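# Carry a carton around a corner onto a taped spot

## Task

Bring the carton around the corner and set it down on the area outlined in yellow tape, upright and lying entirely within the tape with no part over its edge; if the carton topples or is left leaning the task fails, and it only counts if the carton stays there without the robot holding it.

## Robot and tools

ROBOT. A Hello Robot Stretch 4, about 1.6 m tall, with one arm. It has an omni-wheel base (rim no more than 0.23 m from the base origin), a lift that rides up a mast, an arm that telescopes forward, a wrist with yaw, pitch and roll joints, and a two-finger gripper. Cameras: head_camera, head_left_camera, head_right_camera (fisheye) and wrist_camera. Objects may occasionally get nudged by something other than the robot.

FRAMES. Base frame: origin on the floor below the base centre, x ahead, y to the left, z up. hand_pose is a point between the open fingertips, expressed in the base frame; its printed value can be somewhat wrong. With all wrist joints at 0 the hand axes line up with the base axes. The odometry frame is where the base frame was when the scene began; base_odometry counts wheel rotation only, so slip looks like motion. Heading runs -3.142 to 3.142, left positive.

execute_actions. Argument actions: a list holding a single action, or empty (empty just reports state and images). Optional cameras: list of names from head_camera, head_left_camera, head_right_camera, wrist_camera, all; omitted, null or ["all"] gives every camera, [] gives none. An action may contain base, joints or both, plus optional pace and contact_limits; alternatively it is only {"end_of_arm": "enable_torque"}, which re-powers wrist or gripper motors that cut out and makes them hold in place. All motions in one action begin together and may finish at different moments; none lasts over 15 s.
- base: one command only, each a relative offset from where the base last measured itself. translate_m: straight drive in metres, forward positive, -2 to 2. strafe_m: sideways slide in metres, left positive, -2 to 2. rotate_rad: turn in place in radians, counter-clockwise (left) positive, -3.2 to 3.2.
- joints: a dictionary of absolute joint targets by name (not offsets). lift_m 0 to 1.2 m; arm_m 0 to 0.55 m extension; wrist_yaw_rad -1.134 to 4.276 (0 ahead, positive left, 3.14 folded back, above 3.4 the arm may block); wrist_pitch_rad -1.117 to 4.259 (0 level, 1.57 pointing down); wrist_roll_rad -1.117 to 4.259 (0 puts fingers level, positive turns clockwise when viewed from behind); gripper_m -0.038 to 0.141, the fingertip gap in metres, negative means fingers pressing together. Done tolerances: lift and arm ±0.004, yaw and roll ±0.02, pitch ±0.05, gripper ±0.004. Out-of-range joint targets are clipped and reported; any other bad value or unknown key rejects the whole call with no motion.
- pace: "slow", "default", "fast", "max" (base up to 0.1/0.3/0.4/0.6 m/s and 1/2/3/4 rad/s); with lift above 0.2 base speed is further limited, down to 0.3 m/s and 1 rad/s at lift 1.2.
- contact_limits: only arm_m, 0 (gentlest) to 0.75 (firmest), default 0.5; past it the arm halts with contact_stop.
A part left out of an action may keep driving toward its earlier target without the status showing it. To unfold the wrist at the start, send lift_m 0.4 with wrist_yaw_rad 0.

wait: seconds 0 to 10; issues nothing new and returns state and images.
zoom_image: camera name and region [x0, y0, x1, y1] in pixels of that camera's latest full image, at most 504 by 504; gives a closer view.
finished_scene: scene number; ends the scene for good after the last command is held and reports success.

RESULTS. base_status and joint_status tell how each motion ended: done (for the base, wheels turned the commanded amount even if slipping), off_target (stopped short, may still push), contact_stop_at_<key> (blocked; lift, arm or wheels go slack, a slack lift can sag under load, slack wheels can roll), limit_stop_at_<name>, time_out, torque_fault (wrist motor overloaded and went limp until enable_torque). limit_stop_at_tilt means lean over 6 degrees: lift, arm and wheels go slack and ignore commands until it lessens. limit_stop_at_own_body means a joint nearly hit the robot; you may move it away; likely when pitch is below -0.2 with roll below -0.4 or above 4. After any stop, later motion calls in the same reply are skipped. on_its_own lists uncommanded behaviour; its "held at" is the held target, not the position. lidar_m: 12 distances in metres from the base origin, 30-degree sectors, first straight ahead, then counter-clockwise (4th left, 7th behind, 10th right); "-" means nothing or closer than 0.25 m; it sees from about 0.15 m up, misses clear things, thin legs and much behind. wrist_depth_mm: 7x7 grid of median depths, 100 to 2000 mm, from the top left. turned_by_wheels versus turned_by_imu differing by over ~0.1 rad signals a bump or slip. base_tilt in degrees (forward, right positive) has a fixed offset up to ~1.5. motor_effort gives percent of maximum, positive toward larger joint values, peak in brackets; wheel efforts positive turn the base right. A load in a level gripper shifts wrist_pitch_rad effort away from 0.

GRIPPING. Command gripper_m below the carton width; lower squeezes harder and pulls it toward the wrist by up to a third of the shortfall. Gripper reading and done do not prove a grasp; a firm squeeze at a target of 0 or more shows in gripper_m effort. Fingertips pressed on a surface can stick; lift to free them.

AVOID. Dropping, slamming, hard pushes and tipping things over. Do not drive or turn with over 1 kg held and arm_m above 0.2, especially fast. Steady pushes or pulls, a high gripper or high contact limit can tip the robot. More than about 2 kg in a level gripper faults the wrist. Release the carton fully and stand clear so it rests on its own, upright and inside the tape. Fewer seconds of robot motion is better.

Each tool is called after "Request:" as name([rows], argument=value, ...), one row to a line, values as JSON.

## Session

Request:
execute_actions(actions=[])

Scene clock: 0.00 s.
base_odometry: x=+0.000 y=+0.000 heading=+0.000 (m, m, rad; odometry frame)
turned_by_wheels: +0.000 (rad since the last result)
turned_by_imu: +0.000 (rad since the last result)
base_tilt: forward=-0.7 right=+0.2 (deg)
lidar_m: 0.76 0.81 0.65 0.59 0.61 0.80 1.46 1.01 0.70 0.63 0.63 0.84
base_status: not commanded
joint_positions: lift_m=+0.169 arm_m=+0.001 wrist_yaw_rad=+3.202 wrist_pitch_rad=-0.014 wrist_roll_rad=+0.018 gripper_m=+0.057
joint_status: not commanded
motor_effort: lift_m=+19 arm_m=-2 wrist_yaw_rad=+1 wrist_pitch_rad=-7 wrist_roll_rad=+0 gripper_m=-4 wheel_0=+0 wheel_1=+0 wheel_2=+0 (%)
hand_pose: x=-0.1212 y=+0.0700 z=+0.3507 quat_wxyz=(-0.030, +0.006, +0.009, +0.999) (m; base frame)
wrist_depth_mm: - - 137 - - 1205 820 / - - 135 - - 1182 831 / - - 134 266 - 1229 842 / - 113 138 - - 1281 842 / 189 1308 1576 - - 1281 866 / 197 1229 225 1308 196 1098 866 / 195 904 842 891 854 778 798
pictures: head_camera, head_left_camera, head_right_camera, wrist_camera
Images, in order (width x height): head_camera 420x560, head_left_camera 420x672, head_right_camera 420x672, wrist_camera 616x392.

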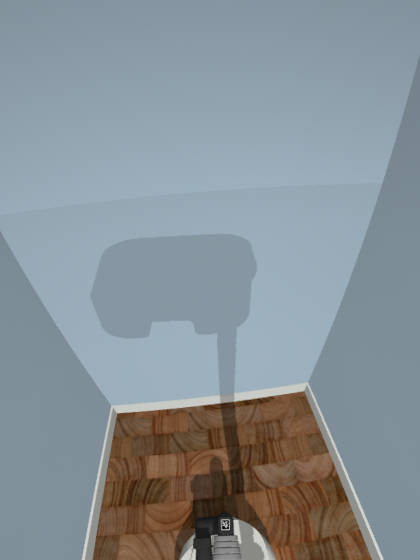

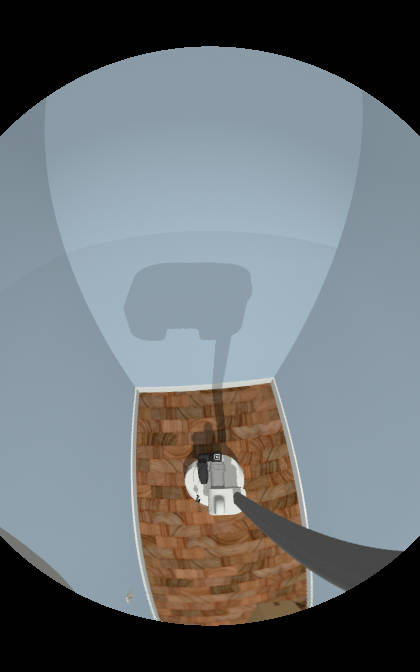

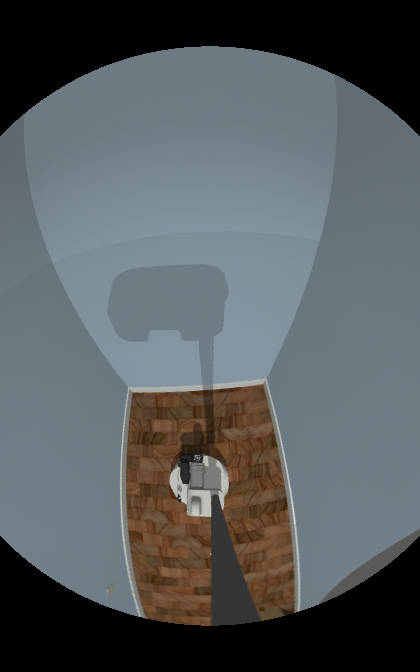

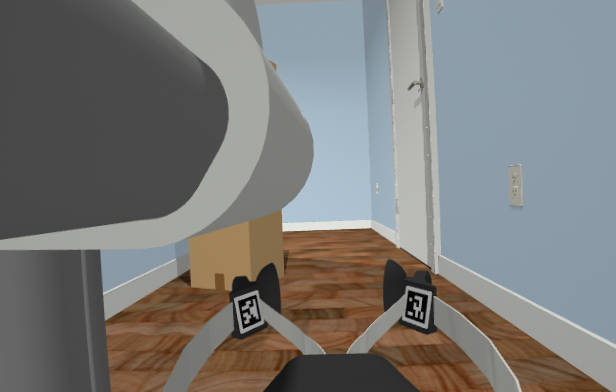

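Request:
execute_actions([
  {"base":{"rotate_rad":3.05}},
])

Scene clock: 4.93 s.
base_odometry: x=+0.000 y=+0.000 heading=+3.050 (m, m, rad; odometry frame)
turned_by_wheels: +3.050 (rad since the last result)
turned_by_imu: +3.076 (rad since the last result)
base_tilt: forward=-0.5 right=+0.1 (deg)
lidar_m: 1.45 1.20 0.72 0.61 0.64 0.79 0.77 0.79 0.70 0.59 0.62 0.74
base_status: done
joint_positions: lift_m=+0.169 arm_m=+0.001 wrist_yaw_rad=+3.202 wrist_pitch_rad=-0.014 wrist_roll_rad=+0.018 gripper_m=+0.057
joint_status: not commanded
motor_effort: lift_m=+19(19) arm_m=-1(2) wrist_yaw_rad=+1(2) wrist_pitch_rad=-7(7) wrist_roll_rad=+1(1) gripper_m=-2(2) wheel_0=+1(7) wheel_1=+2(3) wheel_2=+2(4) (%)
hand_pose: x=-0.1212 y=+0.0700 z=+0.3507 quat_wxyz=(-0.030, +0.006, +0.009, +0.999) (m; base frame)
wrist_depth_mm: - - 137 931 946 976 768 / - - 135 931 960 960 778 / - - 134 265 946 976 778 / - 113 138 931 976 960 788 / 188 904 917 931 960 976 798 / 197 904 224 946 196 960 809 / 195 891 842 878 854 798 768
pictures: head_camera, head_left_camera, head_right_camera, wrist_camera
camera_calibration (this result's frames):
wrist_camera: T_world_to_cam=[[-0.104625, 0.993628, -0.0419223, -0.0523702], [-0.0153283, -0.0437598, -0.998924, 0.411595], [-0.994394, -0.10387, 0.019809, 0.103283], [0, 0, 0, 1]] pos_world=[0.103533, 0.0807758, 0.406911]
Images, in order (width x height): head_camera 420x560, head_left_camera 420x672, head_right_camera 420x672, wrist_camera 616x392.

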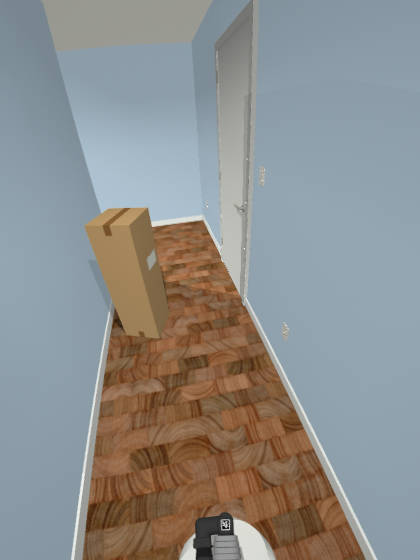

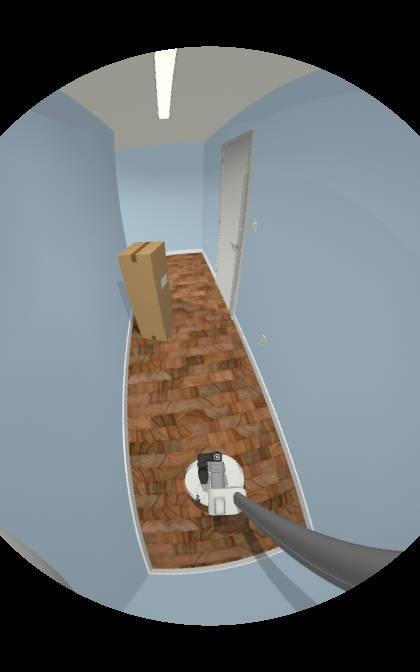

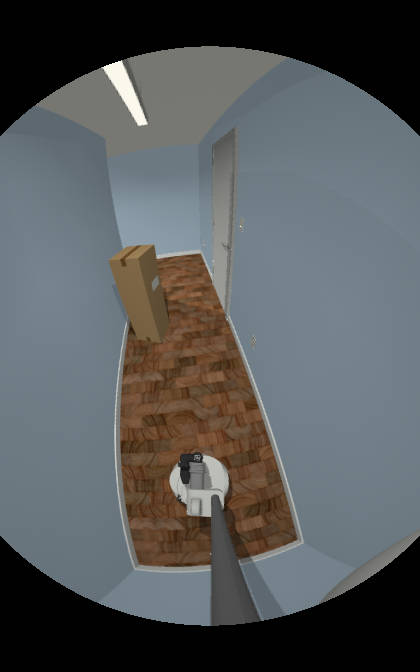

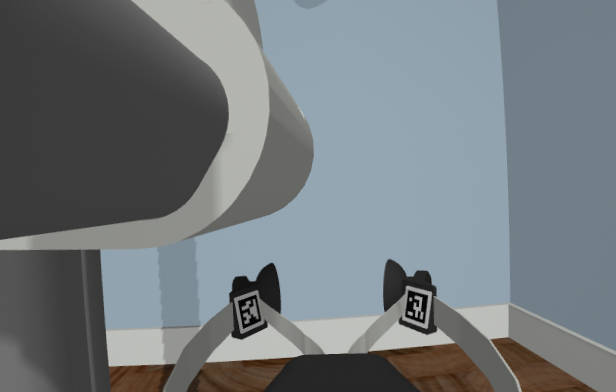

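Request:
execute_actions([
  {"base":{"rotate_rad":0.14}},
], cameras=[])

Request:
execute_actions([
  {"base":{"strafe_m":-0.2}},
], cameras=[])

Request:
execute_actions([
  {"base":{"translate_m":0.8},"pace":"fast"},
], cameras=["head_camera","head_left_camera"])

Scene clock: 11.40 s.
base_odometry: x=+0.000 y=+0.000 heading=-3.093 (m, m, rad; odometry frame)
turned_by_wheels: +0.140 (rad since the last result)
turned_by_imu: +0.141 (rad since the last result)
base_tilt: forward=-0.8 right=+0.4 (deg)
lidar_m: 1.45 1.00 0.67 0.64 0.67 0.85 0.79 0.84 0.62 0.60 0.62 0.81
base_status: done
joint_positions: lift_m=+0.169 arm_m=+0.001 wrist_yaw_rad=+3.202 wrist_pitch_rad=-0.014 wrist_roll_rad=+0.018 gripper_m=+0.057
joint_status: not commanded
motor_effort: lift_m=+19(19) arm_m=-2(1) wrist_yaw_rad=+1(1) wrist_pitch_rad=-7(7) wrist_roll_rad=+1(1) gripper_m=-2(3) wheel_0=+1(3) wheel_1=+2(4) wheel_2=+1(6) (%)
hand_pose: x=-0.1212 y=+0.0700 z=+0.3507 quat_wxyz=(-0.030, +0.006, +0.009, +0.999) (m; base frame)
wrist_depth_mm: - - 137 931 917 891 891 / - - 135 931 931 891 878 / - - 134 265 904 904 878 / - 113 138 931 904 904 891 / 189 946 931 931 931 891 904 / 197 946 224 931 196 904 878 / 195 904 854 904 854 788 831
pictures: none
No camera images: the call's "cameras" was empty. Leave "cameras" out to get every camera's image.

Scene clock: 13.33 s.
base_odometry: x=-0.010 y=+0.200 heading=-3.092 (m, m, rad; odometry frame)
turned_by_wheels: +0.000 (rad since the last result)
turned_by_imu: -0.001 (rad since the last result)
base_tilt: forward=-0.8 right=+0.1 (deg)
lidar_m: 1.37 1.31 0.89 0.83 0.85 0.82 0.75 0.63 0.43 0.40 0.42 0.57
base_status: done
joint_positions: lift_m=+0.169 arm_m=+0.001 wrist_yaw_rad=+3.202 wrist_pitch_rad=-0.014 wrist_roll_rad=+0.018 gripper_m=+0.057
joint_status: not commanded
motor_effort: lift_m=+19(19) arm_m=-2(2) wrist_yaw_rad=+1(1) wrist_pitch_rad=-7(7) wrist_roll_rad=+0(1) gripper_m=-5(2) wheel_0=-2(7) wheel_1=+1(6) wheel_2=+1(1) (%)
hand_pose: x=-0.1212 y=+0.0700 z=+0.3507 quat_wxyz=(-0.030, +0.006, +0.009, +0.999) (m; base frame)
wrist_depth_mm: - - 137 904 904 904 891 / - - 135 917 904 891 878 / - - 134 265 904 891 878 / - 113 138 917 878 904 891 / 189 831 931 917 904 891 878 / 197 917 224 917 196 891 904 / 195 854 842 891 854 788 831
pictures: none
No camera images: the call's "cameras" was empty. Leave "cameras" out to get every camera's image.

Scene clock: 16.70 s.
base_odometry: x=-0.809 y=+0.161 heading=-3.093 (m, m, rad; odometry frame)
turned_by_wheels: +0.000 (rad since the last result)
turned_by_imu: +0.000 (rad since the last result)
base_tilt: forward=-0.7 right=+0.2 (deg)
lidar_m: 1.04 0.81 0.93 0.89 0.90 1.22 1.57 0.56 0.37 0.33 0.33 0.50
base_status: done
joint_positions: lift_m=+0.169 arm_m=+0.001 wrist_yaw_rad=+3.202 wrist_pitch_rad=-0.014 wrist_roll_rad=+0.018 gripper_m=+0.057
joint_status: not commanded
motor_effort: lift_m=+19(20) arm_m=-2(2) wrist_yaw_rad=+2(1) wrist_pitch_rad=-7(7) wrist_roll_rad=+2(0) gripper_m=-3(3) wheel_0=+0(6) wheel_1=-1(7) wheel_2=+0(11) (%)
hand_pose: x=-0.1212 y=+0.0700 z=+0.3507 quat_wxyz=(-0.030, +0.006, +0.009, +0.999) (m; base frame)
wrist_depth_mm: - - 137 1708 1708 1618 1255 / - - 135 1661 1661 1661 1281 / - - 134 265 1661 1618 1308 / - 113 138 1708 1661 1618 1336 / 189 759 1537 1661 1708 1661 1336 / 197 854 225 1308 196 1229 1182 / 195 820 842 904 854 788 842
pictures: head_camera, head_left_camera
Images, in order (width x height): head_camera 420x560, head_left_camera 420x672.

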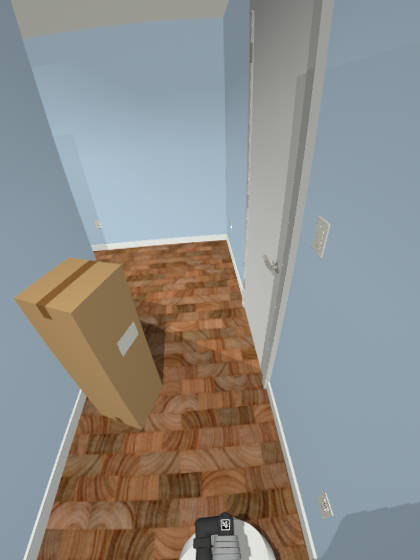

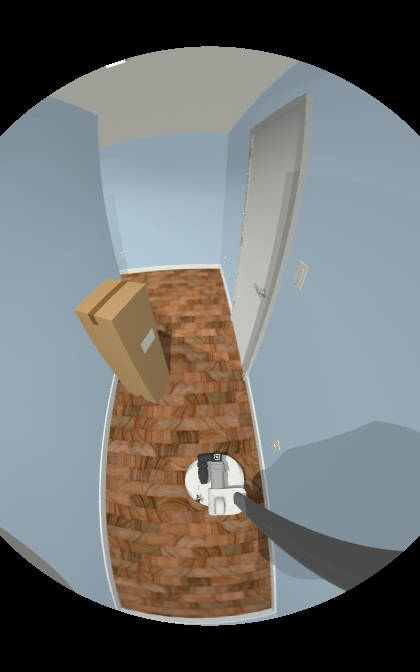

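Request:
execute_actions([
  {"base":{"rotate_rad":0.08}},
], cameras=[])

Request:
execute_actions([
  {"base":{"strafe_m":0.56}},
], cameras=[])

Request:
execute_actions([
  {"base":{"translate_m":0.9},"pace":"slow"},
], cameras=["head_camera","head_left_camera"])

Scene clock: 26.00 s.
base_odometry: x=-0.809 y=+0.160 heading=-3.012 (m, m, rad; odometry frame)
turned_by_wheels: +0.080 (rad since the last result)
turned_by_imu: +0.080 (rad since the last result)
base_tilt: forward=-0.7 right=+0.3 (deg)
lidar_m: 1.51 0.79 0.91 0.88 0.92 1.29 1.39 0.52 0.36 0.35 0.38 0.53
base_status: done
joint_positions: lift_m=+0.169 arm_m=+0.001 wrist_yaw_rad=+3.202 wrist_pitch_rad=-0.014 wrist_roll_rad=+0.018 gripper_m=+0.057
joint_status: not commanded
motor_effort: lift_m=+19(19) arm_m=-2(2) wrist_yaw_rad=+1(2) wrist_pitch_rad=-7(8) wrist_roll_rad=+1(0) gripper_m=-3(3) wheel_0=+2(3) wheel_1=+0(4) wheel_2=+0(4) (%)
hand_pose: x=-0.1212 y=+0.0700 z=+0.3507 quat_wxyz=(-0.030, +0.006, +0.009, +0.999) (m; base frame)
wrist_depth_mm: - - 137 1661 1618 1576 1430 / - - 135 1708 1661 1618 1499 / - - 135 265 1661 1576 1499 / - 113 138 1708 1618 1576 1499 / 188 691 1255 1708 1661 1576 1499 / 198 759 224 1308 196 1229 1160 / 195 750 854 891 854 788 842
pictures: none
No camera images: the call's "cameras" was empty. Leave "cameras" out to get every camera's image.

Scene clock: 29.20 s.
base_odometry: x=-0.737 y=-0.395 heading=-3.012 (m, m, rad; odometry frame)
turned_by_wheels: +0.000 (rad since the last result)
turned_by_imu: +0.002 (rad since the last result)
base_tilt: forward=-0.6 right=+0.2 (deg)
lidar_m: 0.64 0.48 0.33 0.31 0.35 0.48 1.52 1.30 0.95 0.89 0.97 1.34
base_status: done
joint_positions: lift_m=+0.169 arm_m=+0.001 wrist_yaw_rad=+3.202 wrist_pitch_rad=-0.014 wrist_roll_rad=+0.018 gripper_m=+0.057
joint_status: not commanded
motor_effort: lift_m=+19(19) arm_m=-1(2) wrist_yaw_rad=+1(1) wrist_pitch_rad=-8(8) wrist_roll_rad=+1(0) gripper_m=-4(4) wheel_0=+1(7) wheel_1=-1(7) wheel_2=-1(3) (%)
hand_pose: x=-0.1212 y=+0.0700 z=+0.3507 quat_wxyz=(-0.030, +0.006, +0.009, +0.999) (m; base frame)
wrist_depth_mm: - - 137 1618 1618 788 496 / - - 135 1708 1618 798 508 / - - 135 266 1661 820 517 / - 113 138 1708 1576 842 530 / 189 1499 1756 1618 1661 854 525 / 198 1366 225 1308 196 778 535 / 195 904 831 891 854 661 535
pictures: none
No camera images: the call's "cameras" was empty. Leave "cameras" out to get every camera's image.

action 0: "base": translate_m = 0.9 would last too long for one action: at the pace "slow" translate_m can be at most 0.766 in either direction: name a faster pace, or command the rest in another action

Request:
execute_actions([
  {"base":{"translate_m":0.75},"pace":"slow"},
], cameras=["head_camera","head_left_camera"])

Scene clock: 39.90 s.
base_odometry: x=-1.480 y=-0.491 heading=-3.013 (m, m, rad; odometry frame)
turned_by_wheels: +0.000 (rad since the last result)
turned_by_imu: -0.003 (rad since the last result)
base_tilt: forward=-0.6 right=+0.3 (deg)
lidar_m: 0.25 0.25 0.31 0.28 0.33 0.47 1.45 1.34 0.96 0.92 0.92 0.25
base_status: done
joint_positions: lift_m=+0.169 arm_m=+0.001 wrist_yaw_rad=+3.202 wrist_pitch_rad=-0.014 wrist_roll_rad=+0.018 gripper_m=+0.057
joint_status: not commanded
motor_effort: lift_m=+19(19) arm_m=-2(2) wrist_yaw_rad=+1(1) wrist_pitch_rad=-8(8) wrist_roll_rad=+0(0) gripper_m=-3(3) wheel_0=+2(3) wheel_1=+2(4) wheel_2=-6(9) (%)
hand_pose: x=-0.1212 y=+0.0700 z=+0.3507 quat_wxyz=(-0.030, +0.006, +0.009, +0.999) (m; base frame)
wrist_depth_mm: - - 137 - - 732 469 / - - 135 - - 759 477 / - - 135 266 - 768 492 / - 113 138 - - 788 496 / 189 1537 - - - 809 500 / 198 1366 226 1281 196 723 500 / 195 891 842 891 866 634 500
pictures: head_camera, head_left_camera
Images, in order (width x height): head_camera 420x560, head_left_camera 420x672.

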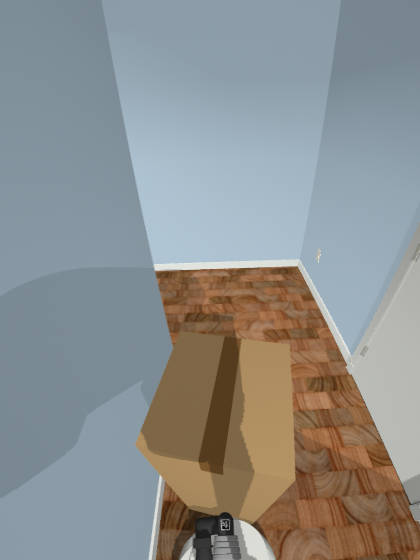

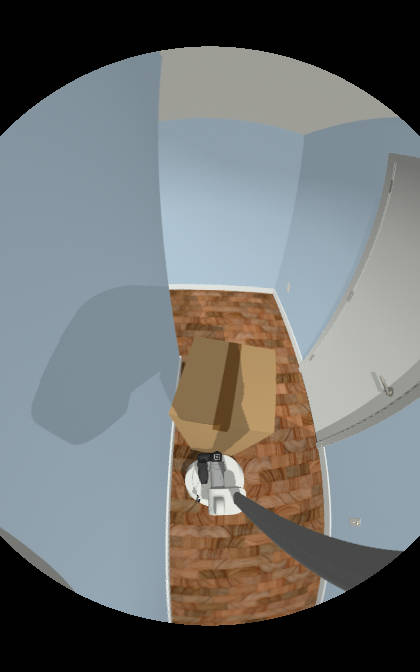

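Request:
execute_actions([
  {"base":{"rotate_rad":-0.1},"pace":"slow"},
], cameras=[])

Request:
execute_actions([
  {"base":{"translate_m":0.75},"pace":"slow"},
], cameras=["head_camera","head_left_camera"])

Scene clock: 44.67 s.
base_odometry: x=-1.480 y=-0.492 heading=-3.112 (m, m, rad; odometry frame)
turned_by_wheels: -0.100 (rad since the last result)
turned_by_imu: -0.101 (rad since the last result)
base_tilt: forward=-0.7 right=+0.1 (deg)
lidar_m: 0.25 0.25 0.33 0.30 0.33 0.44 0.98 1.48 1.00 0.90 0.92 0.25
base_status: done
joint_positions: lift_m=+0.169 arm_m=+0.001 wrist_yaw_rad=+3.202 wrist_pitch_rad=-0.014 wrist_roll_rad=+0.018 gripper_m=+0.057
joint_status: not commanded
motor_effort: lift_m=+19(19) arm_m=-2(2) wrist_yaw_rad=+2(1) wrist_pitch_rad=-7(7) wrist_roll_rad=+1(1) gripper_m=-3(2) wheel_0=+6(9) wheel_1=+2(5) wheel_2=-3(5) (%)
hand_pose: x=-0.1212 y=+0.0700 z=+0.3507 quat_wxyz=(-0.030, +0.006, +0.009, +0.999) (m; base frame)
wrist_depth_mm: - - 137 - 1229 585 410 / - - 135 - 1281 603 415 / - - 135 266 1397 615 424 / - 113 138 - 1366 621 427 / 188 1708 - - 1430 634 430 / 198 1366 224 1308 196 585 430 / 195 904 831 891 866 521 430
pictures: none
No camera images: the call's "cameras" was empty. Leave "cameras" out to get every camera's image.

Scene clock: 53.43 s.
base_odometry: x=-2.230 y=-0.514 heading=-3.112 (m, m, rad; odometry frame)
turned_by_wheels: +0.000 (rad since the last result)
turned_by_imu: -0.001 (rad since the last result)
base_tilt: forward=-0.7 right=+0.2 (deg)
lidar_m: 0.25 0.25 0.25 0.36 0.38 0.50 1.18 1.37 0.91 0.84 0.87 0.25
base_status: done
joint_positions: lift_m=+0.169 arm_m=+0.001 wrist_yaw_rad=+3.208 wrist_pitch_rad=-0.014 wrist_roll_rad=+0.018 gripper_m=+0.057
joint_status: not commanded
on_its_own: wrist_yaw_rad is at rest, and its effort (-18) is outside its rest range (-13 to +13)
motor_effort: lift_m=+19(19) arm_m=+0(2) wrist_yaw_rad=-18(19) wrist_pitch_rad=-7(7) wrist_roll_rad=+1(2) gripper_m=-4(4) wheel_0=+5(13) wheel_1=+4(6) wheel_2=-4(12) (%)
hand_pose: x=-0.1219 y=+0.0680 z=+0.3507 quat_wxyz=(-0.033, +0.006, +0.009, +0.999) (m; base frame)
wrist_depth_mm: - - 136 - 1618 732 504 / - - 135 - 1576 750 512 / - - 131 237 1708 768 517 / - 112 137 - 1756 768 530 / 187 1618 - - 1808 788 530 / 196 1255 225 1308 196 723 539 / 193 904 842 891 854 640 530
pictures: head_camera, head_left_camera
Images, in order (width x height): head_camera 420x560, head_left_camera 420x672.

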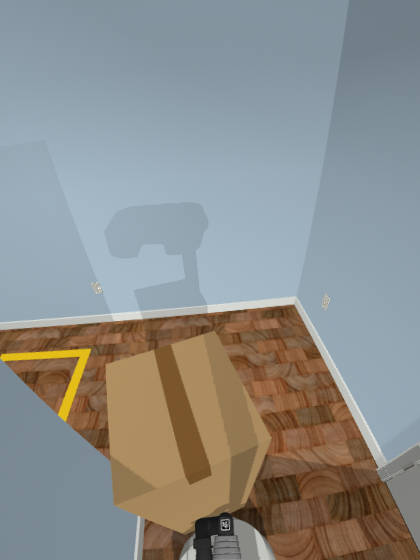

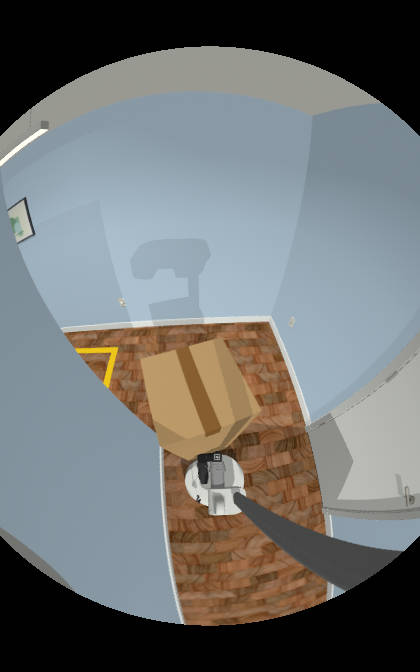

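Request:
execute_actions([
  {"base":{"translate_m":-0.08}},
], cameras=[])

Request:
execute_actions([
  {"base":{"strafe_m":0.1}},
], cameras=[])

Request:
execute_actions([
  {"base":{"translate_m":0.35},"pace":"slow"},
], cameras=["head_camera","head_left_camera"])

Scene clock: 59.17 s.
base_odometry: x=-2.150 y=-0.511 heading=-3.112 (m, m, rad; odometry frame)
turned_by_wheels: +0.000 (rad since the last result)
turned_by_imu: -0.001 (rad since the last result)
base_tilt: forward=-0.7 right=+0.3 (deg)
lidar_m: 0.26 0.26 0.38 0.35 0.36 0.49 1.18 1.39 0.92 0.85 0.86 0.36
base_status: done
joint_positions: lift_m=+0.169 arm_m=+0.001 wrist_yaw_rad=+3.202 wrist_pitch_rad=-0.014 wrist_roll_rad=+0.018 gripper_m=+0.057
joint_status: not commanded
motor_effort: lift_m=+20(19) arm_m=+0(0) wrist_yaw_rad=+0(18) wrist_pitch_rad=-7(7) wrist_roll_rad=+0(0) gripper_m=-1(4) wheel_0=+0(4) wheel_1=+0(5) wheel_2=+0(8) (%)
hand_pose: x=-0.1215 y=+0.0699 z=+0.3507 quat_wxyz=(-0.030, +0.006, +0.009, +0.999) (m; base frame)
wrist_depth_mm: - - 136 - 1464 707 484 / - - 135 - 1537 715 500 / - - 134 267 1661 732 508 / - 113 138 - 1661 732 512 / 189 1618 - - 1661 750 517 / 197 1397 224 1281 196 699 517 / 195 904 842 891 866 627 521
pictures: none
No camera images: the call's "cameras" was empty. Leave "cameras" out to get every camera's image.

Scene clock: 60.63 s.
base_odometry: x=-2.147 y=-0.611 heading=-3.112 (m, m, rad; odometry frame)
turned_by_wheels: +0.000 (rad since the last result)
turned_by_imu: +0.000 (rad since the last result)
base_tilt: forward=-0.6 right=+0.1 (deg)
lidar_m: 0.25 0.25 0.27 0.26 0.28 0.38 0.85 1.54 1.00 0.94 0.97 0.30
base_status: done
joint_positions: lift_m=+0.169 arm_m=+0.001 wrist_yaw_rad=+3.202 wrist_pitch_rad=-0.014 wrist_roll_rad=+0.018 gripper_m=+0.057
joint_status: not commanded
motor_effort: lift_m=+19(20) arm_m=+0(0) wrist_yaw_rad=+0(0) wrist_pitch_rad=-7(8) wrist_roll_rad=+0(0) gripper_m=-2(3) wheel_0=+2(6) wheel_1=+0(5) wheel_2=+1(0) (%)
hand_pose: x=-0.1215 y=+0.0699 z=+0.3507 quat_wxyz=(-0.030, +0.006, +0.009, +0.999) (m; base frame)
wrist_depth_mm: - - 137 - 1025 488 338 / - - 135 - 1060 496 343 / - - 134 266 1098 504 347 / - 113 138 - 1160 508 351 / 189 1808 - - 1160 521 355 / 196 1366 224 1308 196 484 357 / 195 904 842 917 820 433 355
pictures: none
No camera images: the call's "cameras" was empty. Leave "cameras" out to get every camera's image.

Scene clock: 65.40 s.
base_odometry: x=-2.496 y=-0.622 heading=-3.111 (m, m, rad; odometry frame)
turned_by_wheels: +0.000 (rad since the last result)
turned_by_imu: +0.000 (rad since the last result)
base_tilt: forward=-0.7 right=+0.2 (deg)
lidar_m: 0.25 0.25 1.87 0.27 0.29 0.39 0.96 1.52 0.99 0.91 1.00 0.25
base_status: done
joint_positions: lift_m=+0.169 arm_m=+0.001 wrist_yaw_rad=+3.202 wrist_pitch_rad=-0.014 wrist_roll_rad=+0.018 gripper_m=+0.057
joint_status: not commanded
motor_effort: lift_m=+19(20) arm_m=+0(0) wrist_yaw_rad=+0(7) wrist_pitch_rad=-8(7) wrist_roll_rad=+0(0) gripper_m=+0(3) wheel_0=+9(14) wheel_1=+3(8) wheel_2=-6(12) (%)
hand_pose: x=-0.1215 y=+0.0698 z=+0.3507 quat_wxyz=(-0.030, +0.006, +0.009, +0.999) (m; base frame)
wrist_depth_mm: - - 137 - 1160 549 375 / - - 135 - 1205 559 384 / - - 134 264 1229 564 389 / - 113 138 - 1255 574 394 / 189 1708 - - 1336 580 397 / 198 1366 224 1281 196 539 397 / 195 904 831 878 842 484 402
pictures: head_camera, head_left_camera
Images, in order (width x height): head_camera 420x560, head_left_camera 420x672.

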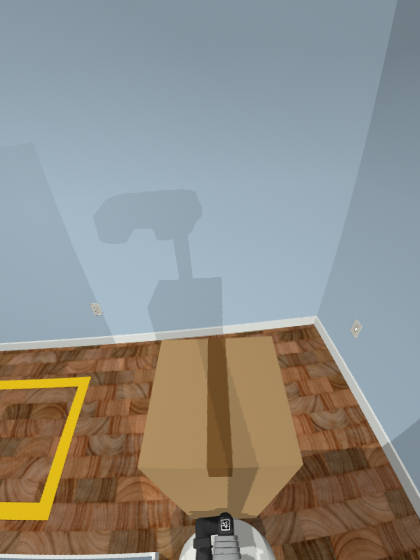

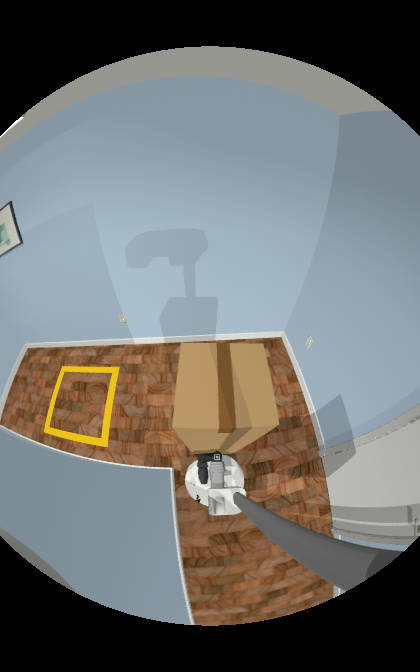

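Request:
execute_actions([
  {"base":{"translate_m":0.24},"pace":"slow"},
], cameras=[])

Request:
execute_actions([
  {"base":{"translate_m":-0.08}},
], cameras=[])

Request:
execute_actions([
  {"base":{"strafe_m":-0.55}},
], cameras=[])

Request:
execute_actions([
  {"base":{"translate_m":0.5}},
], cameras=[])

Request:
execute_actions([
  {"base":{"rotate_rad":1.65}},
], cameras=["head_camera","head_left_camera"])

Scene clock: 79.33 s.
base_odometry: x=-2.736 y=-0.630 heading=-3.111 (m, m, rad; odometry frame)
turned_by_wheels: +0.000 (rad since the last result)
turned_by_imu: -0.001 (rad since the last result)
base_tilt: forward=-0.6 right=+0.3 (deg)
lidar_m: 0.25 0.25 1.56 0.70 0.34 0.44 1.04 1.45 0.96 0.92 0.94 0.25
base_status: done
joint_positions: lift_m=+0.169 arm_m=+0.001 wrist_yaw_rad=+3.202 wrist_pitch_rad=-0.014 wrist_roll_rad=+0.018 gripper_m=+0.057
joint_status: not commanded
motor_effort: lift_m=+19(19) arm_m=+0(0) wrist_yaw_rad=+0(0) wrist_pitch_rad=-7(8) wrist_roll_rad=+1(0) gripper_m=-1(4) wheel_0=+5(13) wheel_1=+3(5) wheel_2=-7(12) (%)
hand_pose: x=-0.1215 y=+0.0698 z=+0.3507 quat_wxyz=(-0.030, +0.006, +0.009, +0.999) (m; base frame)
wrist_depth_mm: - - 136 - 1255 580 404 / - - 135 - 1281 597 410 / - - 134 264 1336 603 418 / - 113 137 - 1366 615 424 / 189 1756 - - 1397 627 424 / 197 1336 224 1308 195 574 430 / 195 891 842 878 866 521 430
pictures: none
No camera images: the call's "cameras" was empty. Leave "cameras" out to get every camera's image.

Scene clock: 80.77 s.
base_odometry: x=-2.656 y=-0.627 heading=-3.111 (m, m, rad; odometry frame)
turned_by_wheels: +0.000 (rad since the last result)
turned_by_imu: +0.000 (rad since the last result)
base_tilt: forward=-0.7 right=+0.2 (deg)
lidar_m: 0.25 0.27 1.64 0.32 0.32 0.43 0.96 1.51 0.99 0.92 0.96 0.27
base_status: done
joint_positions: lift_m=+0.169 arm_m=+0.001 wrist_yaw_rad=+3.202 wrist_pitch_rad=-0.014 wrist_roll_rad=+0.018 gripper_m=+0.057
joint_status: not commanded
motor_effort: lift_m=+20(19) arm_m=+0(0) wrist_yaw_rad=+0(0) wrist_pitch_rad=-8(7) wrist_roll_rad=+0(1) gripper_m=-5(2) wheel_0=-1(5) wheel_1=+1(6) wheel_2=-1(5) (%)
hand_pose: x=-0.1215 y=+0.0699 z=+0.3507 quat_wxyz=(-0.030, +0.006, +0.009, +0.999) (m; base frame)
wrist_depth_mm: - - 136 - 1229 569 397 / - - 135 - 1255 585 399 / - - 134 266 1336 597 410 / - 113 138 - 1336 609 413 / 189 1708 - - 1397 609 418 / 197 1366 224 1281 196 569 418 / 195 904 831 891 854 508 421
pictures: none
No camera images: the call's "cameras" was empty. Leave "cameras" out to get every camera's image.

Scene clock: 83.93 s.
base_odometry: x=-2.673 y=-0.077 heading=-3.111 (m, m, rad; odometry frame)
turned_by_wheels: +0.000 (rad since the last result)
turned_by_imu: -0.003 (rad since the last result)
base_tilt: forward=-0.6 right=+0.2 (deg)
lidar_m: 1.24 0.55 0.47 0.86 0.86 1.14 2.64 0.61 0.41 0.36 0.40 0.51
base_status: done
joint_positions: lift_m=+0.169 arm_m=+0.001 wrist_yaw_rad=+3.202 wrist_pitch_rad=-0.014 wrist_roll_rad=+0.018 gripper_m=+0.057
joint_status: not commanded
motor_effort: lift_m=+19(19) arm_m=+0(0) wrist_yaw_rad=+0(0) wrist_pitch_rad=-7(8) wrist_roll_rad=+1(0) gripper_m=-2(1) wheel_0=+0(8) wheel_1=+1(9) wheel_2=+0(0) (%)
hand_pose: x=-0.1215 y=+0.0699 z=+0.3507 quat_wxyz=(-0.030, +0.006, +0.009, +0.999) (m; base frame)
wrist_depth_mm: - - 136 - - 1708 1160 / - - 135 - - 1756 1205 / - - 134 266 - 1808 1205 / - 113 137 - - 1863 1229 / 188 809 1863 - - 1708 1255 / 197 931 224 1308 196 1205 1098 / 195 842 842 891 866 788 842
pictures: none
No camera images: the call's "cameras" was empty. Leave "cameras" out to get every camera's image.

Scene clock: 87.10 s.
base_odometry: x=-3.172 y=-0.093 heading=-3.111 (m, m, rad; odometry frame)
turned_by_wheels: +0.000 (rad since the last result)
turned_by_imu: -0.001 (rad since the last result)
base_tilt: forward=-0.5 right=+0.2 (deg)
lidar_m: 0.76 0.79 1.07 0.34 0.39 1.19 2.30 0.59 0.39 0.33 0.37 0.47
base_status: done
joint_positions: lift_m=+0.169 arm_m=+0.001 wrist_yaw_rad=+3.202 wrist_pitch_rad=-0.014 wrist_roll_rad=+0.018 gripper_m=+0.057
joint_status: not commanded
motor_effort: lift_m=+19(19) arm_m=+0(0) wrist_yaw_rad=+1(0) wrist_pitch_rad=-8(7) wrist_roll_rad=+0(0) gripper_m=-5(2) wheel_0=+0(3) wheel_1=-1(4) wheel_2=+0(10) (%)
hand_pose: x=-0.1215 y=+0.0699 z=+0.3507 quat_wxyz=(-0.030, +0.006, +0.009, +0.999) (m; base frame)
wrist_depth_mm: - - 136 - - 1808 1229 / - - 135 - - 1921 1255 / - - 134 265 - 1863 1308 / - 113 138 - - 1921 1281 / 189 715 1576 - - 1756 1308 / 198 831 225 1308 196 1229 1160 / 195 820 831 891 878 798 842
pictures: none
No camera images: the call's "cameras" was empty. Leave "cameras" out to get every camera's image.

Scene clock: 89.20 s.
base_odometry: x=-3.172 y=-0.093 heading=-1.461 (m, m, rad; odometry frame)
turned_by_wheels: +1.650 (rad since the last result)
turned_by_imu: +1.664 (rad since the last result)
base_tilt: forward=-0.7 right=+0.1 (deg)
lidar_m: 0.35 0.39 1.23 1.37 0.52 0.36 0.34 0.37 0.54 0.76 0.81 0.38
base_status: done
joint_positions: lift_m=+0.169 arm_m=+0.001 wrist_yaw_rad=+3.202 wrist_pitch_rad=-0.014 wrist_roll_rad=+0.018 gripper_m=+0.057
joint_status: not commanded
motor_effort: lift_m=+19(19) arm_m=+0(0) wrist_yaw_rad=+1(0) wrist_pitch_rad=-7(9) wrist_roll_rad=+1(0) gripper_m=-3(1) wheel_0=+0(5) wheel_1=+0(6) wheel_2=-1(8) (%)
hand_pose: x=-0.1215 y=+0.0699 z=+0.3507 quat_wxyz=(-0.030, +0.006, +0.009, +0.999) (m; base frame)
wrist_depth_mm: - - 137 484 480 466 452 / - - 135 484 473 466 455 / - - 134 266 477 469 459 / - 113 138 488 480 469 459 / 189 517 504 488 477 469 459 / 197 512 224 492 196 469 466 / 195 517 500 492 473 469 462
pictures: head_camera, head_left_camera
Images, in order (width x height): head_camera 420x560, head_left_camera 420x672.

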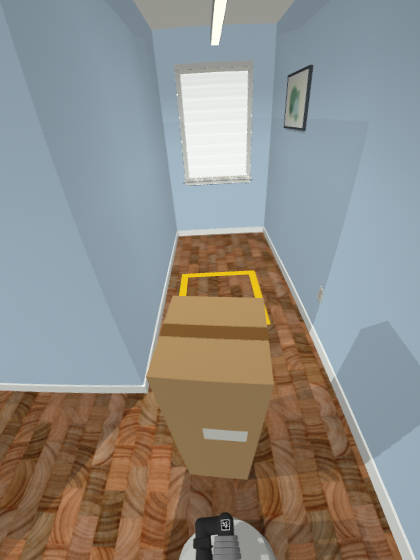

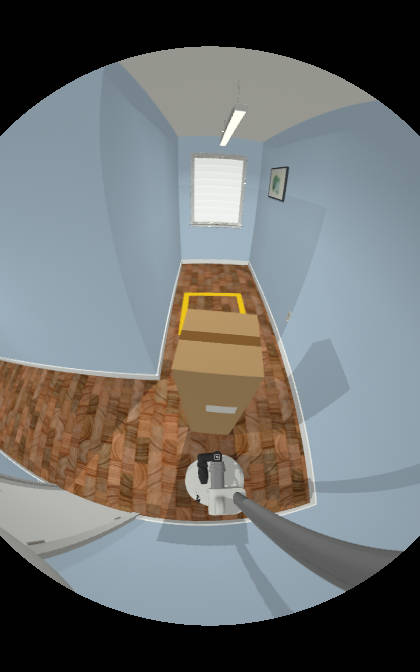

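Request:
execute_actions([
  {"base":{"translate_m":0.76},"pace":"slow"},
], cameras=["head_camera"])

Request:
execute_actions([
  {"base":{"translate_m":0.4},"pace":"slow"},
], cameras=["head_camera","head_left_camera"])

Scene clock: 103.37 s.
base_odometry: x=-3.089 y=-0.848 heading=-1.461 (m, m, rad; odometry frame)
turned_by_wheels: +0.001 (rad since the last result)
turned_by_imu: -0.002 (rad since the last result)
base_tilt: forward=-0.7 right=+0.1 (deg)
lidar_m: 0.25 0.25 0.53 0.62 1.60 1.13 1.10 1.12 0.82 0.77 0.81 0.25
base_status: done
joint_positions: lift_m=+0.169 arm_m=+0.001 wrist_yaw_rad=+3.202 wrist_pitch_rad=-0.014 wrist_roll_rad=+0.018 gripper_m=+0.057
joint_status: not commanded
motor_effort: lift_m=+19(19) arm_m=+0(0) wrist_yaw_rad=+1(1) wrist_pitch_rad=-7(7) wrist_roll_rad=+1(1) gripper_m=-2(1) wheel_0=+12(13) wheel_1=+4(8) wheel_2=-7(10) (%)
hand_pose: x=-0.1215 y=+0.0699 z=+0.3507 quat_wxyz=(-0.030, +0.006, +0.009, +0.999) (m; base frame)
wrist_depth_mm: - - 137 1205 1182 1160 1118 / - - 135 1229 1205 1182 1138 / - - 134 265 1205 1182 1138 / - 113 138 1229 1205 1182 1138 / 189 1281 1281 1229 1205 1182 1160 / 197 1281 225 1205 197 1138 1138 / 195 904 831 891 866 788 842
pictures: head_camera
Images, in order (width x height): head_camera 420x560.

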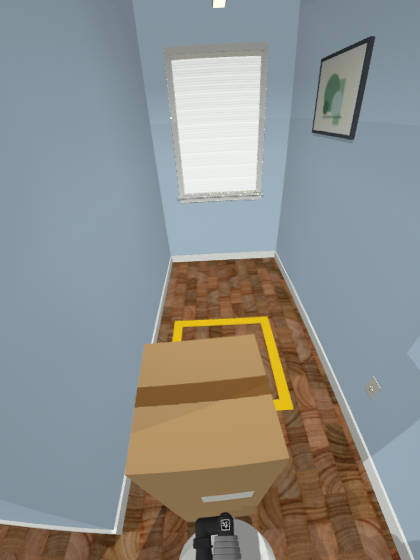

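Scene clock: 108.63 s.
base_odometry: x=-3.045 y=-1.245 heading=-1.460 (m, m, rad; odometry frame)
turned_by_wheels: +0.000 (rad since the last result)
turned_by_imu: -0.001 (rad since the last result)
base_tilt: forward=-0.7 right=+0.1 (deg)
lidar_m: 0.25 0.25 0.25 0.49 0.53 1.55 1.50 1.14 0.81 0.74 0.81 0.25
base_status: done
joint_positions: lift_m=+0.169 arm_m=+0.001 wrist_yaw_rad=+3.202 wrist_pitch_rad=-0.014 wrist_roll_rad=+0.018 gripper_m=+0.057
joint_status: not commanded
motor_effort: lift_m=+19(19) arm_m=+0(0) wrist_yaw_rad=-1(1) wrist_pitch_rad=-7(6) wrist_roll_rad=+0(1) gripper_m=-4(4) wheel_0=+8(15) wheel_1=+5(7) wheel_2=-8(13) (%)
hand_pose: x=-0.1215 y=+0.0697 z=+0.3507 quat_wxyz=(-0.031, +0.006, +0.009, +0.999) (m; base frame)
wrist_depth_mm: - - 137 1576 1576 1537 1464 / - - 135 1618 1576 1537 1499 / - - 134 262 1576 1464 1499 / - 113 137 1576 1618 1537 1464 / 189 1336 1661 1618 1618 1499 1499 / 197 1336 225 1336 196 1229 1182 / 194 904 831 904 866 778 854
pictures: head_camera, head_left_camera
Images, in order (width x height): head_camera 420x560, head_left_camera 420x672.

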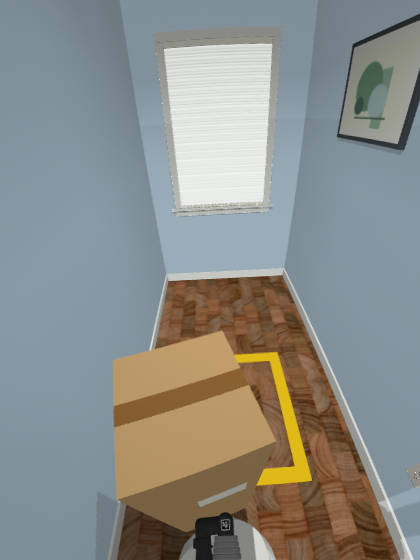

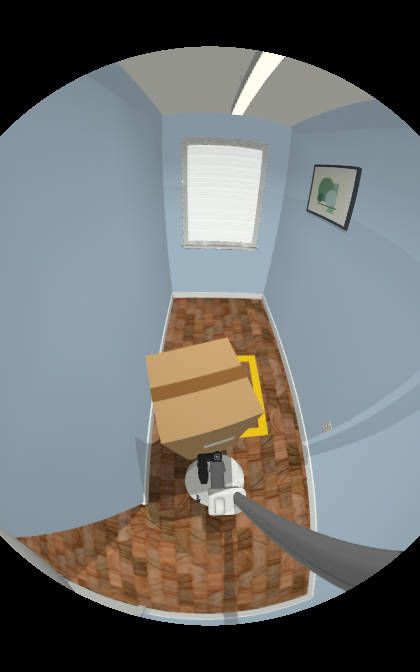

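Correct: shift left and aim right.

Request:
execute_actions([
  {"base":{"translate_m":-0.1}},
], cameras=[])

Request:
execute_actions([
  {"base":{"strafe_m":0.2}},
], cameras=[])

Request:
execute_actions([
  {"base":{"rotate_rad":-0.25}},
], cameras=[])

Request:
execute_actions([
  {"base":{"translate_m":0.27},"pace":"slow"},
], cameras=["head_camera","head_left_camera"])

Scene clock: 114.57 s.
base_odometry: x=-3.056 y=-1.145 heading=-1.460 (m, m, rad; odometry frame)
turned_by_wheels: +0.000 (rad since the last result)
turned_by_imu: -0.001 (rad since the last result)
base_tilt: forward=-0.7 right=+0.3 (deg)
lidar_m: 0.27 0.28 0.49 0.47 0.58 1.46 1.41 1.16 0.80 0.76 0.81 0.33
base_status: done
joint_positions: lift_m=+0.169 arm_m=+0.001 wrist_yaw_rad=+3.202 wrist_pitch_rad=-0.014 wrist_roll_rad=+0.018 gripper_m=+0.057
joint_status: not commanded
motor_effort: lift_m=+19(20) arm_m=+0(0) wrist_yaw_rad=+0(1) wrist_pitch_rad=-7(6) wrist_roll_rad=+1(1) gripper_m=-4(1) wheel_0=+1(5) wheel_1=+2(5) wheel_2=-1(8) (%)
hand_pose: x=-0.1215 y=+0.0699 z=+0.3507 quat_wxyz=(-0.030, +0.006, +0.009, +0.999) (m; base frame)
wrist_depth_mm: - - 137 1537 1499 1430 1397 / - - 135 1499 1430 1430 1397 / - - 134 264 1499 1430 1366 / - 113 138 1499 1499 1430 1397 / 189 1336 1576 1537 1499 1464 1430 / 198 1281 224 1308 196 1205 1160 / 194 891 854 891 866 798 842
pictures: none
No camera images: the call's "cameras" was empty. Leave "cameras" out to get every camera's image.

Scene clock: 116.50 s.
base_odometry: x=-2.857 y=-1.123 heading=-1.460 (m, m, rad; odometry frame)
turned_by_wheels: +0.000 (rad since the last result)
turned_by_imu: +0.000 (rad since the last result)
base_tilt: forward=-0.6 right=+0.0 (deg)
lidar_m: 0.25 0.46 0.31 0.28 0.30 1.44 1.40 1.42 1.03 0.96 1.01 0.27
base_status: done
joint_positions: lift_m=+0.169 arm_m=+0.001 wrist_yaw_rad=+3.202 wrist_pitch_rad=-0.014 wrist_roll_rad=+0.018 gripper_m=+0.057
joint_status: not commanded
motor_effort: lift_m=+19(19) arm_m=+0(0) wrist_yaw_rad=+0(0) wrist_pitch_rad=-7(7) wrist_roll_rad=+1(1) gripper_m=-1(4) wheel_0=+1(8) wheel_1=+0(9) wheel_2=+0(3) (%)
hand_pose: x=-0.1215 y=+0.0699 z=+0.3507 quat_wxyz=(-0.030, +0.006, +0.009, +0.999) (m; base frame)
wrist_depth_mm: - - 137 1537 1464 1397 1397 / - - 135 1499 1464 1464 1430 / - - 134 265 1499 1430 1430 / - 113 138 1537 1464 1430 1397 / 189 1576 1537 1499 1499 1464 1397 / 197 1397 225 1308 196 1205 1182 / 195 878 842 891 854 798 842
pictures: none
No camera images: the call's "cameras" was empty. Leave "cameras" out to get every camera's image.

Scene clock: 117.50 s.
base_odometry: x=-2.857 y=-1.123 heading=-1.710 (m, m, rad; odometry frame)
turned_by_wheels: -0.250 (rad since the last result)
turned_by_imu: -0.252 (rad since the last result)
base_tilt: forward=-0.7 right=+0.2 (deg)
lidar_m: 0.25 0.31 0.36 0.27 0.28 1.62 1.40 1.41 1.10 0.95 0.98 0.35
base_status: done
joint_positions: lift_m=+0.169 arm_m=+0.001 wrist_yaw_rad=+3.202 wrist_pitch_rad=-0.014 wrist_roll_rad=+0.018 gripper_m=+0.057
joint_status: not commanded
motor_effort: lift_m=+19(19) arm_m=+1(0) wrist_yaw_rad=+1(0) wrist_pitch_rad=-8(7) wrist_roll_rad=+1(1) gripper_m=-4(1) wheel_0=+1(5) wheel_1=-1(4) wheel_2=-2(5) (%)
hand_pose: x=-0.1215 y=+0.0699 z=+0.3507 quat_wxyz=(-0.030, +0.006, +0.009, +0.999) (m; base frame)
wrist_depth_mm: - - 137 1537 1576 1661 1708 / - - 135 1537 1537 1618 1661 / - - 134 265 1537 1618 1708 / - 113 138 1537 1576 1661 1708 / 188 1464 1537 1537 1618 1618 1708 / 197 1397 224 1281 196 1229 1182 / 195 904 842 891 854 788 831
pictures: none
No camera images: the call's "cameras" was empty. Leave "cameras" out to get every camera's image.

Scene clock: 121.47 s.
base_odometry: x=-2.894 y=-1.390 heading=-1.709 (m, m, rad; odometry frame)
turned_by_wheels: +0.001 (rad since the last result)
turned_by_imu: +0.000 (rad since the last result)
base_tilt: forward=-0.7 right=+0.2 (deg)
lidar_m: 0.25 0.25 0.43 0.36 0.35 0.43 1.67 1.65 1.04 0.89 0.88 0.25
base_status: done
joint_positions: lift_m=+0.169 arm_m=+0.001 wrist_yaw_rad=+3.202 wrist_pitch_rad=-0.014 wrist_roll_rad=+0.018 gripper_m=+0.057
joint_status: not commanded
motor_effort: lift_m=+19(20) arm_m=+0(0) wrist_yaw_rad=+0(10) wrist_pitch_rad=-6(8) wrist_roll_rad=+0(0) gripper_m=-2(3) wheel_0=+13(14) wheel_1=+5(4) wheel_2=-7(11) (%)
hand_pose: x=-0.1215 y=+0.0698 z=+0.3507 quat_wxyz=(-0.030, +0.006, +0.009, +0.999) (m; base frame)
wrist_depth_mm: - - 136 1808 1863 535 407 / - - 135 1808 1808 549 415 / - - 134 265 1808 1863 421 / - 113 138 1808 1863 1921 424 / 189 1661 1708 1756 1808 1708 427 / 198 1366 225 1336 196 535 427 / 195 891 842 878 866 500 430
pictures: head_camera, head_left_camera
Images, in order (width x height): head_camera 420x560, head_left_camera 420x672.

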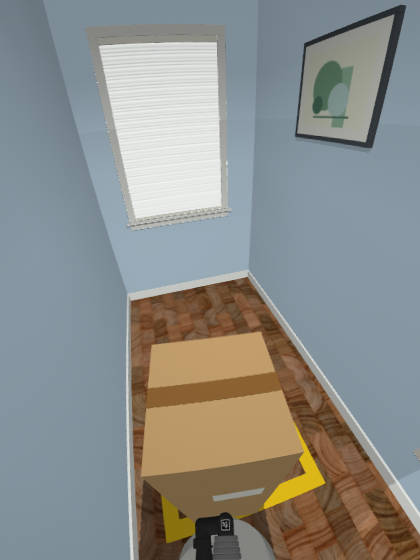

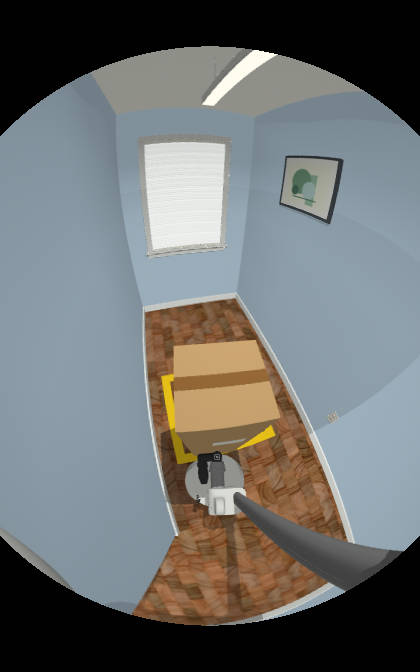

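Request:
execute_actions([
  {"base":{"translate_m":0.24},"pace":"slow"},
], cameras=[])

Request:
execute_actions([
  {"base":{"translate_m":-0.5}},
], cameras=["head_camera","head_left_camera"])

Scene clock: 127.40 s.
base_odometry: x=-2.927 y=-1.628 heading=-1.709 (m, m, rad; odometry frame)
turned_by_wheels: +0.001 (rad since the last result)
turned_by_imu: +0.000 (rad since the last result)
base_tilt: forward=-0.7 right=+0.2 (deg)
lidar_m: 0.25 0.25 0.50 0.40 0.41 0.50 1.90 1.73 0.97 0.83 0.84 0.25
base_status: done
joint_positions: lift_m=+0.169 arm_m=+0.001 wrist_yaw_rad=+3.202 wrist_pitch_rad=-0.014 wrist_roll_rad=+0.018 gripper_m=+0.057
joint_status: not commanded
motor_effort: lift_m=+20(19) arm_m=+0(0) wrist_yaw_rad=+1(0) wrist_pitch_rad=-7(7) wrist_roll_rad=+1(1) gripper_m=-3(4) wheel_0=+10(17) wheel_1=+5(8) wheel_2=-8(12) (%)
hand_pose: x=-0.1215 y=+0.0698 z=+0.3507 quat_wxyz=(-0.030, +0.006, +0.009, +0.999) (m; base frame)
wrist_depth_mm: - - 137 - - 634 484 / - - 135 - - 640 484 / - - 134 264 - 661 496 / - 113 138 - - 654 500 / 189 1863 1921 - - 661 504 / 197 1366 225 1281 196 634 500 / 195 904 842 878 854 580 504
pictures: none
No camera images: the call's "cameras" was empty. Leave "cameras" out to get every camera's image.

Scene clock: 130.57 s.
base_odometry: x=-2.858 y=-1.132 heading=-1.709 (m, m, rad; odometry frame)
turned_by_wheels: +0.000 (rad since the last result)
turned_by_imu: +0.000 (rad since the last result)
base_tilt: forward=-0.6 right=+0.2 (deg)
lidar_m: 0.68 0.61 0.35 0.25 0.30 1.63 1.40 1.40 1.14 0.96 0.97 1.14
base_status: done
joint_positions: lift_m=+0.169 arm_m=+0.001 wrist_yaw_rad=+3.202 wrist_pitch_rad=-0.014 wrist_roll_rad=+0.018 gripper_m=+0.057
joint_status: not commanded
motor_effort: lift_m=+19(19) arm_m=+0(0) wrist_yaw_rad=+1(0) wrist_pitch_rad=-7(8) wrist_roll_rad=+0(0) gripper_m=-1(2) wheel_0=+0(7) wheel_1=+2(5) wheel_2=+0(7) (%)
hand_pose: x=-0.1215 y=+0.0699 z=+0.3507 quat_wxyz=(-0.030, +0.006, +0.009, +0.999) (m; base frame)
wrist_depth_mm: - - 137 1576 1576 1661 1756 / - - 135 1499 1618 1661 1708 / - - 134 264 1576 1618 1708 / - 113 138 1537 1618 1661 1708 / 189 1464 1499 1537 1618 1661 1756 / 197 1336 225 1308 196 1205 1182 / 195 891 842 878 866 798 842
pictures: head_camera, head_left_camera
Images, in order (width x height): head_camera 420x560, head_left_camera 420x672.

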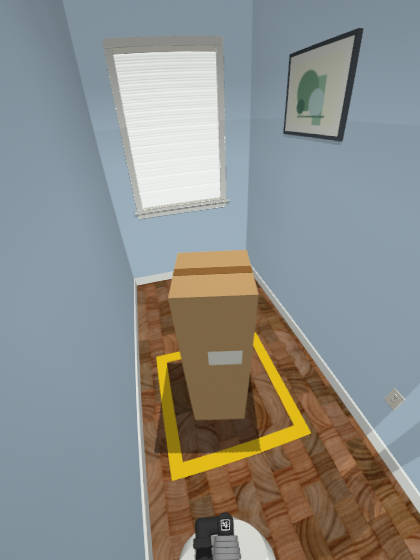

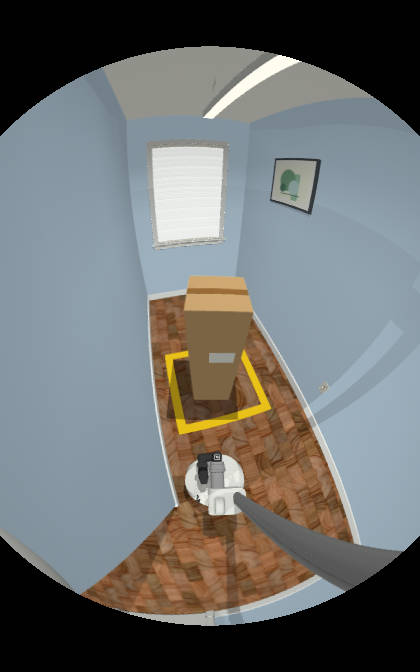

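Request:
finished_scene(scene=1)

The scene is finished: the task was done.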